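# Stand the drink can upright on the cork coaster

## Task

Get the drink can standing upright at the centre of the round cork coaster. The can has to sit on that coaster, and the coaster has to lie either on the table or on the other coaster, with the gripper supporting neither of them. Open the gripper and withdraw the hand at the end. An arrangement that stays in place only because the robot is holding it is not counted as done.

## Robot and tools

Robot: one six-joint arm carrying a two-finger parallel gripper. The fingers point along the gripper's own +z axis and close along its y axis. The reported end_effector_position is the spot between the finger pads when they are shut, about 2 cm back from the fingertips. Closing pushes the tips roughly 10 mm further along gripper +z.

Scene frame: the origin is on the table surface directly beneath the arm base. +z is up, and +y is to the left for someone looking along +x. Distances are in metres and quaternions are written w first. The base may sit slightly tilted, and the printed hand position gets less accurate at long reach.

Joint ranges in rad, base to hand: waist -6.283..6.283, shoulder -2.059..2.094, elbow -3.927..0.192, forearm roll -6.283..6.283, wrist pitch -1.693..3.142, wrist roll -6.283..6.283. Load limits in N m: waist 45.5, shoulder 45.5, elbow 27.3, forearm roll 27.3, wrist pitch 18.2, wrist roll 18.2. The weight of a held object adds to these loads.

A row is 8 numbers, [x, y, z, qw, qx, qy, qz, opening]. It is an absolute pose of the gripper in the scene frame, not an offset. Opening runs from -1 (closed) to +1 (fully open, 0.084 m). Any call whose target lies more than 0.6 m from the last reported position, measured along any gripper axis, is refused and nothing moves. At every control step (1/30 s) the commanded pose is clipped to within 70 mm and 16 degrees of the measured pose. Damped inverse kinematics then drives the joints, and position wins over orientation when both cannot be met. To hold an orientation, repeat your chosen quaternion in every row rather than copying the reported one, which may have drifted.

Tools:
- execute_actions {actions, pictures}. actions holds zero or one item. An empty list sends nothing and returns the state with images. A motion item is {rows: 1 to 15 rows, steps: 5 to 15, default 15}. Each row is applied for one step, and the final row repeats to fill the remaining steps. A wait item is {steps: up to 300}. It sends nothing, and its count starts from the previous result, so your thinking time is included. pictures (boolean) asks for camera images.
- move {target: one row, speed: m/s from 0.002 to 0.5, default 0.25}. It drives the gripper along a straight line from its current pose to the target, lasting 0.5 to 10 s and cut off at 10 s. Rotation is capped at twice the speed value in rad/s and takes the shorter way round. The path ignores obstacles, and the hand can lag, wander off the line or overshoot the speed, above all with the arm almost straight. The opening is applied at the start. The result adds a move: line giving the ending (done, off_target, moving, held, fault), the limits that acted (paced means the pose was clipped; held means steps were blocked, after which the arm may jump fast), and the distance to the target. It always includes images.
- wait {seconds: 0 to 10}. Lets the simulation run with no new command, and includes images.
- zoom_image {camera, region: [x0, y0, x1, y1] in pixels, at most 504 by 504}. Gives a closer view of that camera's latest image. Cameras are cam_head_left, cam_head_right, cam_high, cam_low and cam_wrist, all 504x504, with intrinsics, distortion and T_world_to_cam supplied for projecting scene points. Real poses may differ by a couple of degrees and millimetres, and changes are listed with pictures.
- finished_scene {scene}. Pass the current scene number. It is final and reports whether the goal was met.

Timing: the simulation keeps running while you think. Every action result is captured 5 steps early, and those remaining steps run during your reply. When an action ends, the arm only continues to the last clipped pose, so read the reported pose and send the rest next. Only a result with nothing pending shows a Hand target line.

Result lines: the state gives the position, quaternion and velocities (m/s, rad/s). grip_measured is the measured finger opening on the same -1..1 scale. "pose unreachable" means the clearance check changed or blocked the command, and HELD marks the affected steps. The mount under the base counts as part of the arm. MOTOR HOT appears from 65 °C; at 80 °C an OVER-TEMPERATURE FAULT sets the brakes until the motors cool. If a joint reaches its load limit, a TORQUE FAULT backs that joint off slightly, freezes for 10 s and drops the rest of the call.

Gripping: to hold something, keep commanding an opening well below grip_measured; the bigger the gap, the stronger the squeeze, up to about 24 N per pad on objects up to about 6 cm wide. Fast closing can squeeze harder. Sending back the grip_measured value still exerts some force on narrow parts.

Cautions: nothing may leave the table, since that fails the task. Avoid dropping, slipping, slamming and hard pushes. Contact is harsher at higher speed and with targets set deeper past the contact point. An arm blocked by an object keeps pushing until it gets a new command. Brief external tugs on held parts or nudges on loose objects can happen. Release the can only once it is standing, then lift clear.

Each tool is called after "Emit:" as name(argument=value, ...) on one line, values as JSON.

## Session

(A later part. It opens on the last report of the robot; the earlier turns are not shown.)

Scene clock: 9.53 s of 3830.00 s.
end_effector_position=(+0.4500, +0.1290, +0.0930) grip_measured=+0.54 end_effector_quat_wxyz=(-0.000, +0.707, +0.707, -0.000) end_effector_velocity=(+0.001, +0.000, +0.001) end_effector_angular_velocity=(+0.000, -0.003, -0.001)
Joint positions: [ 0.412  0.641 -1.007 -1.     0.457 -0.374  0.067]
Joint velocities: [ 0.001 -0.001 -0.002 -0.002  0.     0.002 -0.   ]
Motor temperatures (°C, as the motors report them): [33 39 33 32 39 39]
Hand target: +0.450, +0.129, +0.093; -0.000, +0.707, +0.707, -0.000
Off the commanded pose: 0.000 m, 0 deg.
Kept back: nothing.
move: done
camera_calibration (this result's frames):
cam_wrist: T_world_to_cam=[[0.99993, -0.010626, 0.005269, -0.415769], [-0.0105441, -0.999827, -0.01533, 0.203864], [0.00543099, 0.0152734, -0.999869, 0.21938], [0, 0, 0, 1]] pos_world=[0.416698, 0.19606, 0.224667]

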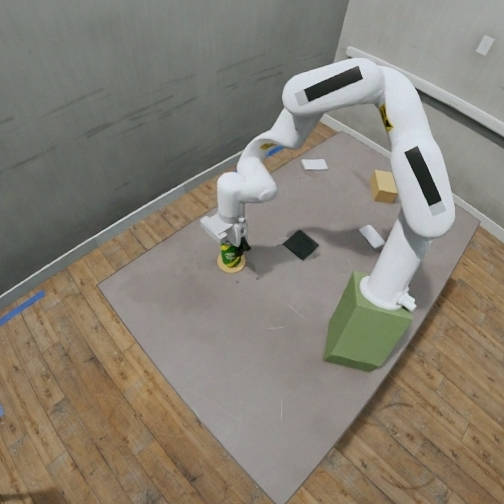

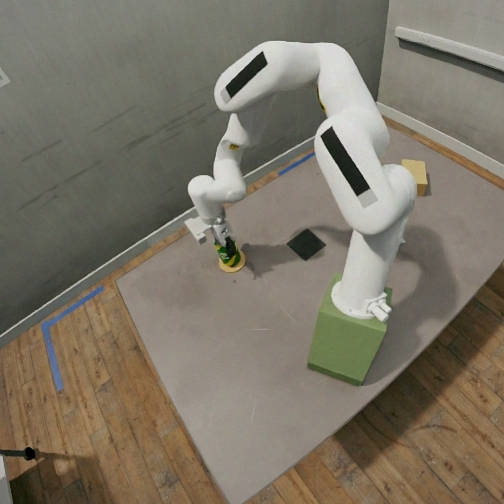

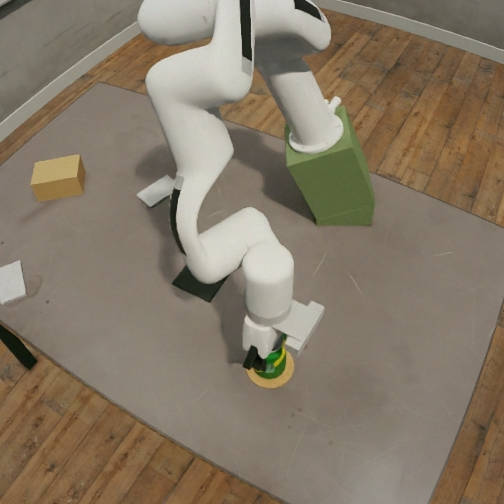

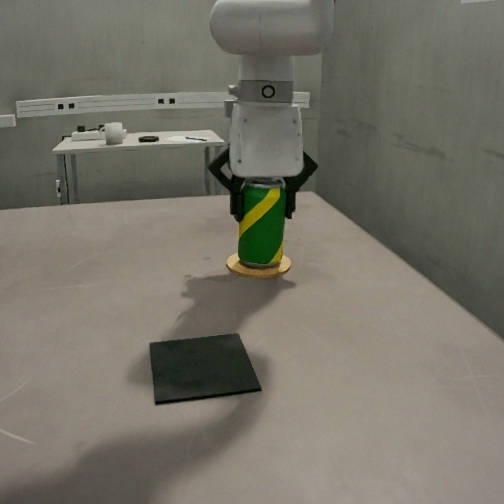

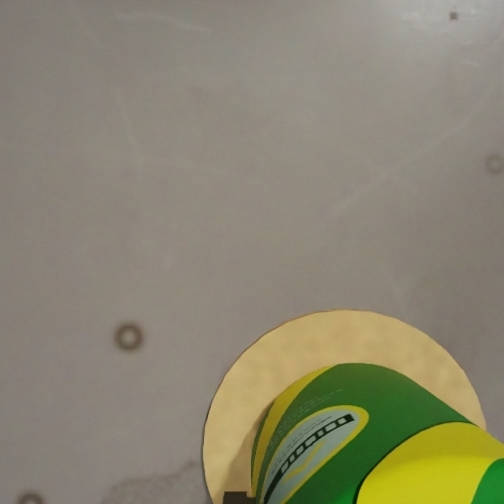

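Emit:
move(target=[0.449,0.1295,0.0905,0,0.7071,0.7071,0,-0.3])

Emit:
move(target=[0.449,0.1295,0.0905,0,0.7071,0.7071,0,1])

Emit:
move(target=[0.449,0.1295,0.24,0,0.7071,0.7071,0,1])

Scene clock: 10.47 s of 3830.00 s.
end_effector_position=(+0.4498, +0.1298, +0.0912) grip_measured=+0.54 end_effector_quat_wxyz=(+0.000, +0.707, +0.707, +0.001) end_effector_velocity=(-0.002, +0.000, -0.001) end_effector_angular_velocity=(+0.000, +0.003, +0.003)
Joint positions: [ 0.411  0.647 -1.01  -1.009  0.453 -0.365  0.067]
Joint velocities: [ 0.     0.003  0.002 -0.001 -0.001  0.    -0.   ]
Motor temperatures (°C, as the motors report them): [33 40 33 32 39 39]
Hand target: +0.449, +0.130, +0.090; -0.000, +0.707, +0.707, -0.000
Off the commanded pose: 0.001 m, 0 deg.
Kept back: nothing.
move: done
camera_calibration (this result's frames):
cam_wrist: T_world_to_cam=[[0.999916, -0.0108195, 0.00712959, -0.415683], [-0.0107027, -0.999811, -0.0162272, 0.204767], [0.00730382, 0.0161495, -0.999843, 0.216592], [0, 0, 0, 1]] pos_world=[0.416258, 0.196733, 0.222844]

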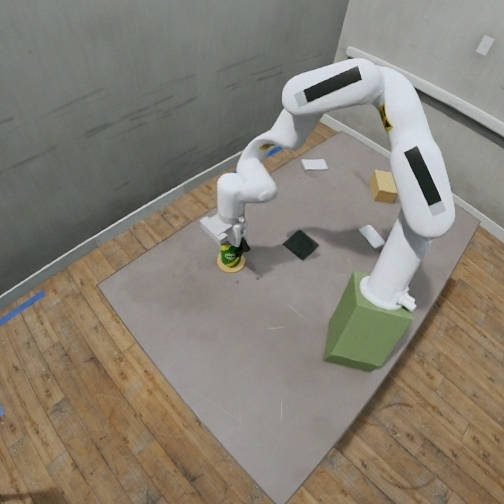

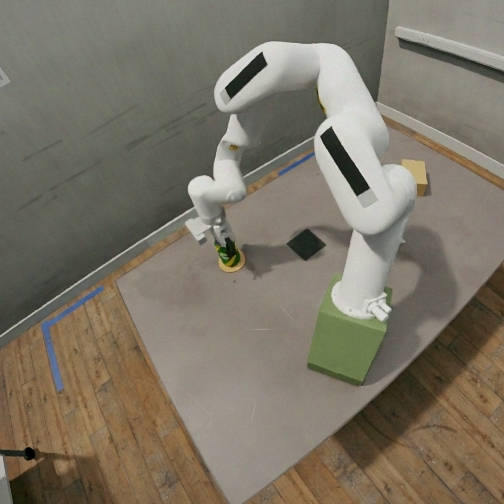

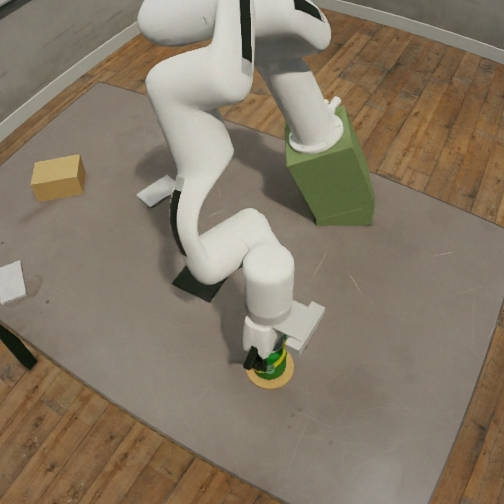

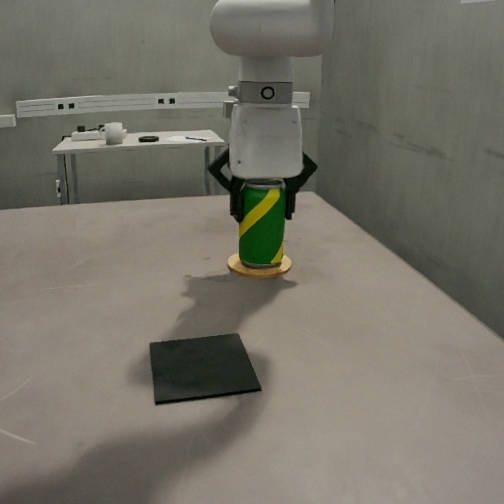

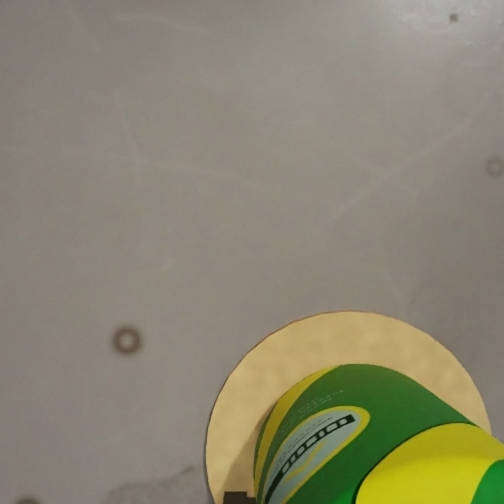

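Scene clock: 11.17 s of 3830.00 s.
end_effector_position=(+0.4490, +0.1295, +0.0905) grip_measured=+1.00 end_effector_quat_wxyz=(-0.000, +0.707, +0.707, -0.000) end_effector_velocity=(+0.001, +0.001, +0.000) end_effector_angular_velocity=(+0.002, -0.002, -0.001)
Joint positions: [ 0.41   0.648 -1.009 -1.009  0.454 -0.365  0.084]
Joint velocities: [ 0.     0.    -0.001 -0.    -0.002  0.    -0.   ]
Motor temperatures (°C, as the motors report them): [33 40 33 32 39 39]
Hand target: +0.449, +0.130, +0.090; +0.000, +0.707, +0.707, -0.000
Off the commanded pose: 0.000 m, 0 deg.
Kept back: nothing.
move: done
camera_calibration (this result's frames):
cam_wrist: T_world_to_cam=[[0.99993, -0.010624, 0.00521484, -0.414686], [-0.0105431, -0.999827, -0.0153023, 0.204296], [0.00537651, 0.0152463, -0.999869, 0.216837], [0, 0, 0, 1]] pos_world=[0.415645, 0.196549, 0.222097]

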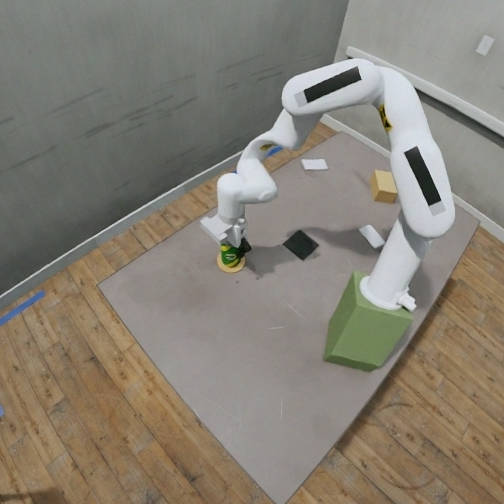

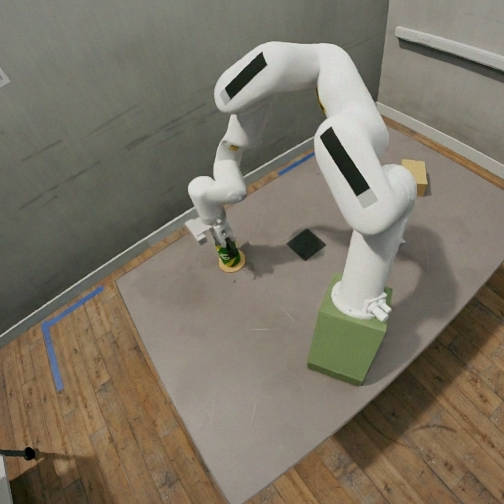

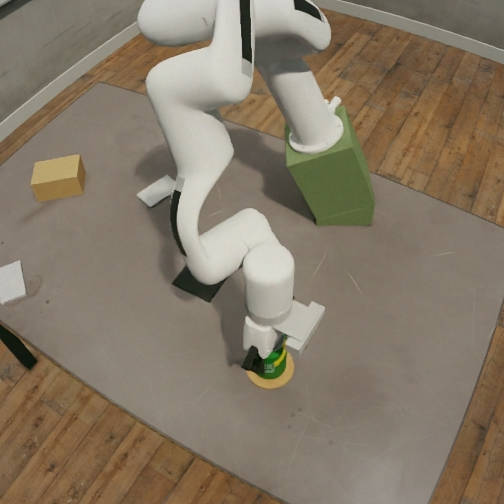

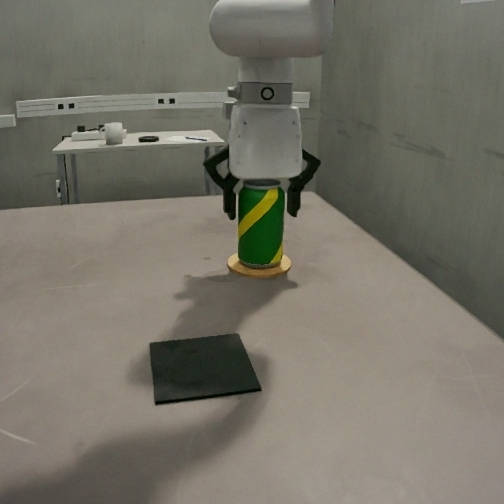

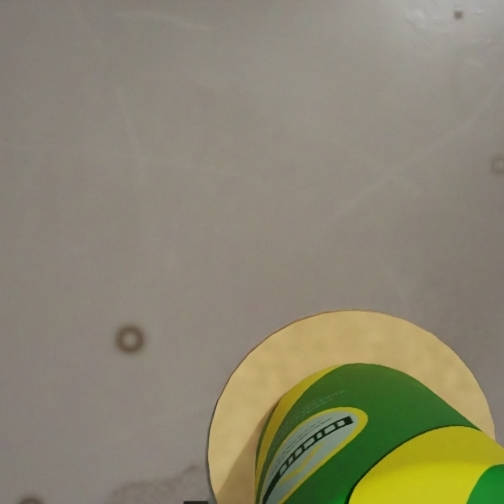

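Scene clock: 12.27 s of 3830.00 s.
end_effector_position=(+0.4481, +0.1293, +0.2396) grip_measured=+1.00 end_effector_quat_wxyz=(-0.000, +0.707, +0.707, -0.000) end_effector_velocity=(+0.003, +0.001, +0.004) end_effector_angular_velocity=(+0.004, -0.007, -0.004)
Joint positions: [ 0.587  0.241 -0.872 -0.634  0.701 -0.622  0.084]
Joint velocities: [ 0.001 -0.004 -0.006  0.002  0.001 -0.001  0.   ]
Motor temperatures (°C, as the motors report them): [33 40 34 32 39 39]
Hand target: +0.449, +0.129, +0.240; -0.000, +0.707, +0.707, +0.000
Off the commanded pose: 0.001 m, 0 deg.
Kept back: nothing.
move: done
camera_calibration (this result's frames):
cam_wrist: T_world_to_cam=[[0.999938, -0.0102744, 0.00428054, -0.414418], [-0.0102088, -0.999834, -0.01506, 0.206166], [0.00443456, 0.0150154, -0.999877, 0.366383], [0, 0, 0, 1]] pos_world=[0.414873, 0.196373, 0.371217]

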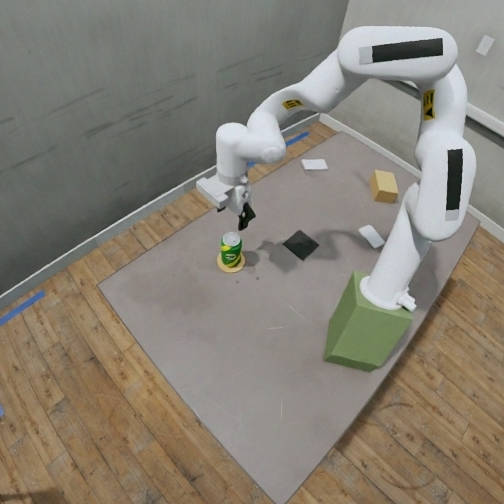

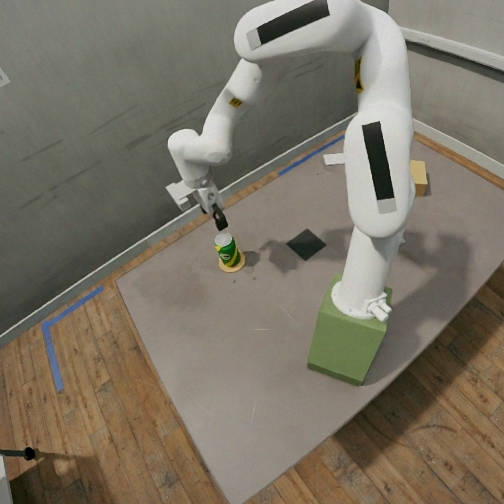

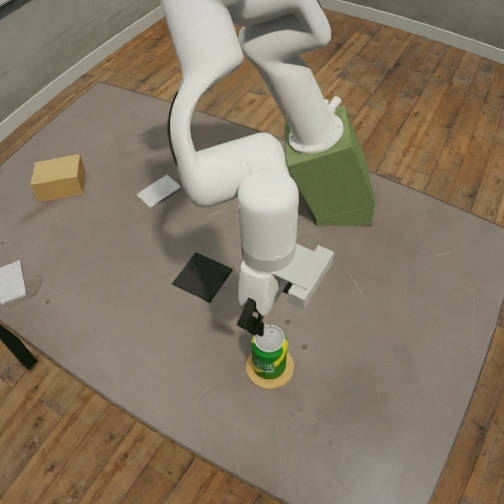

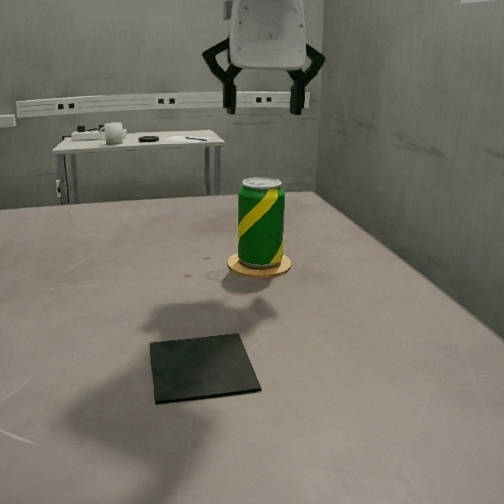

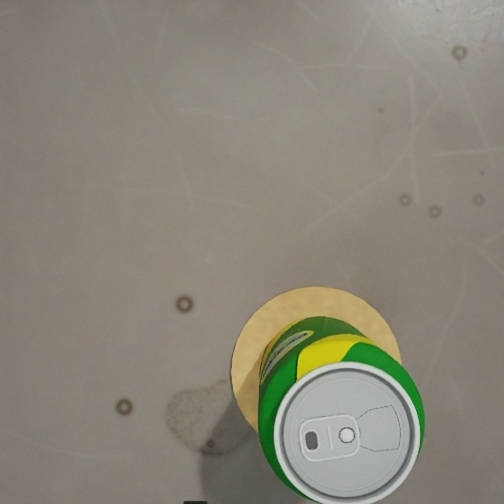

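Emit:
finished_scene(scene=1)

The scene is finished: the task was done.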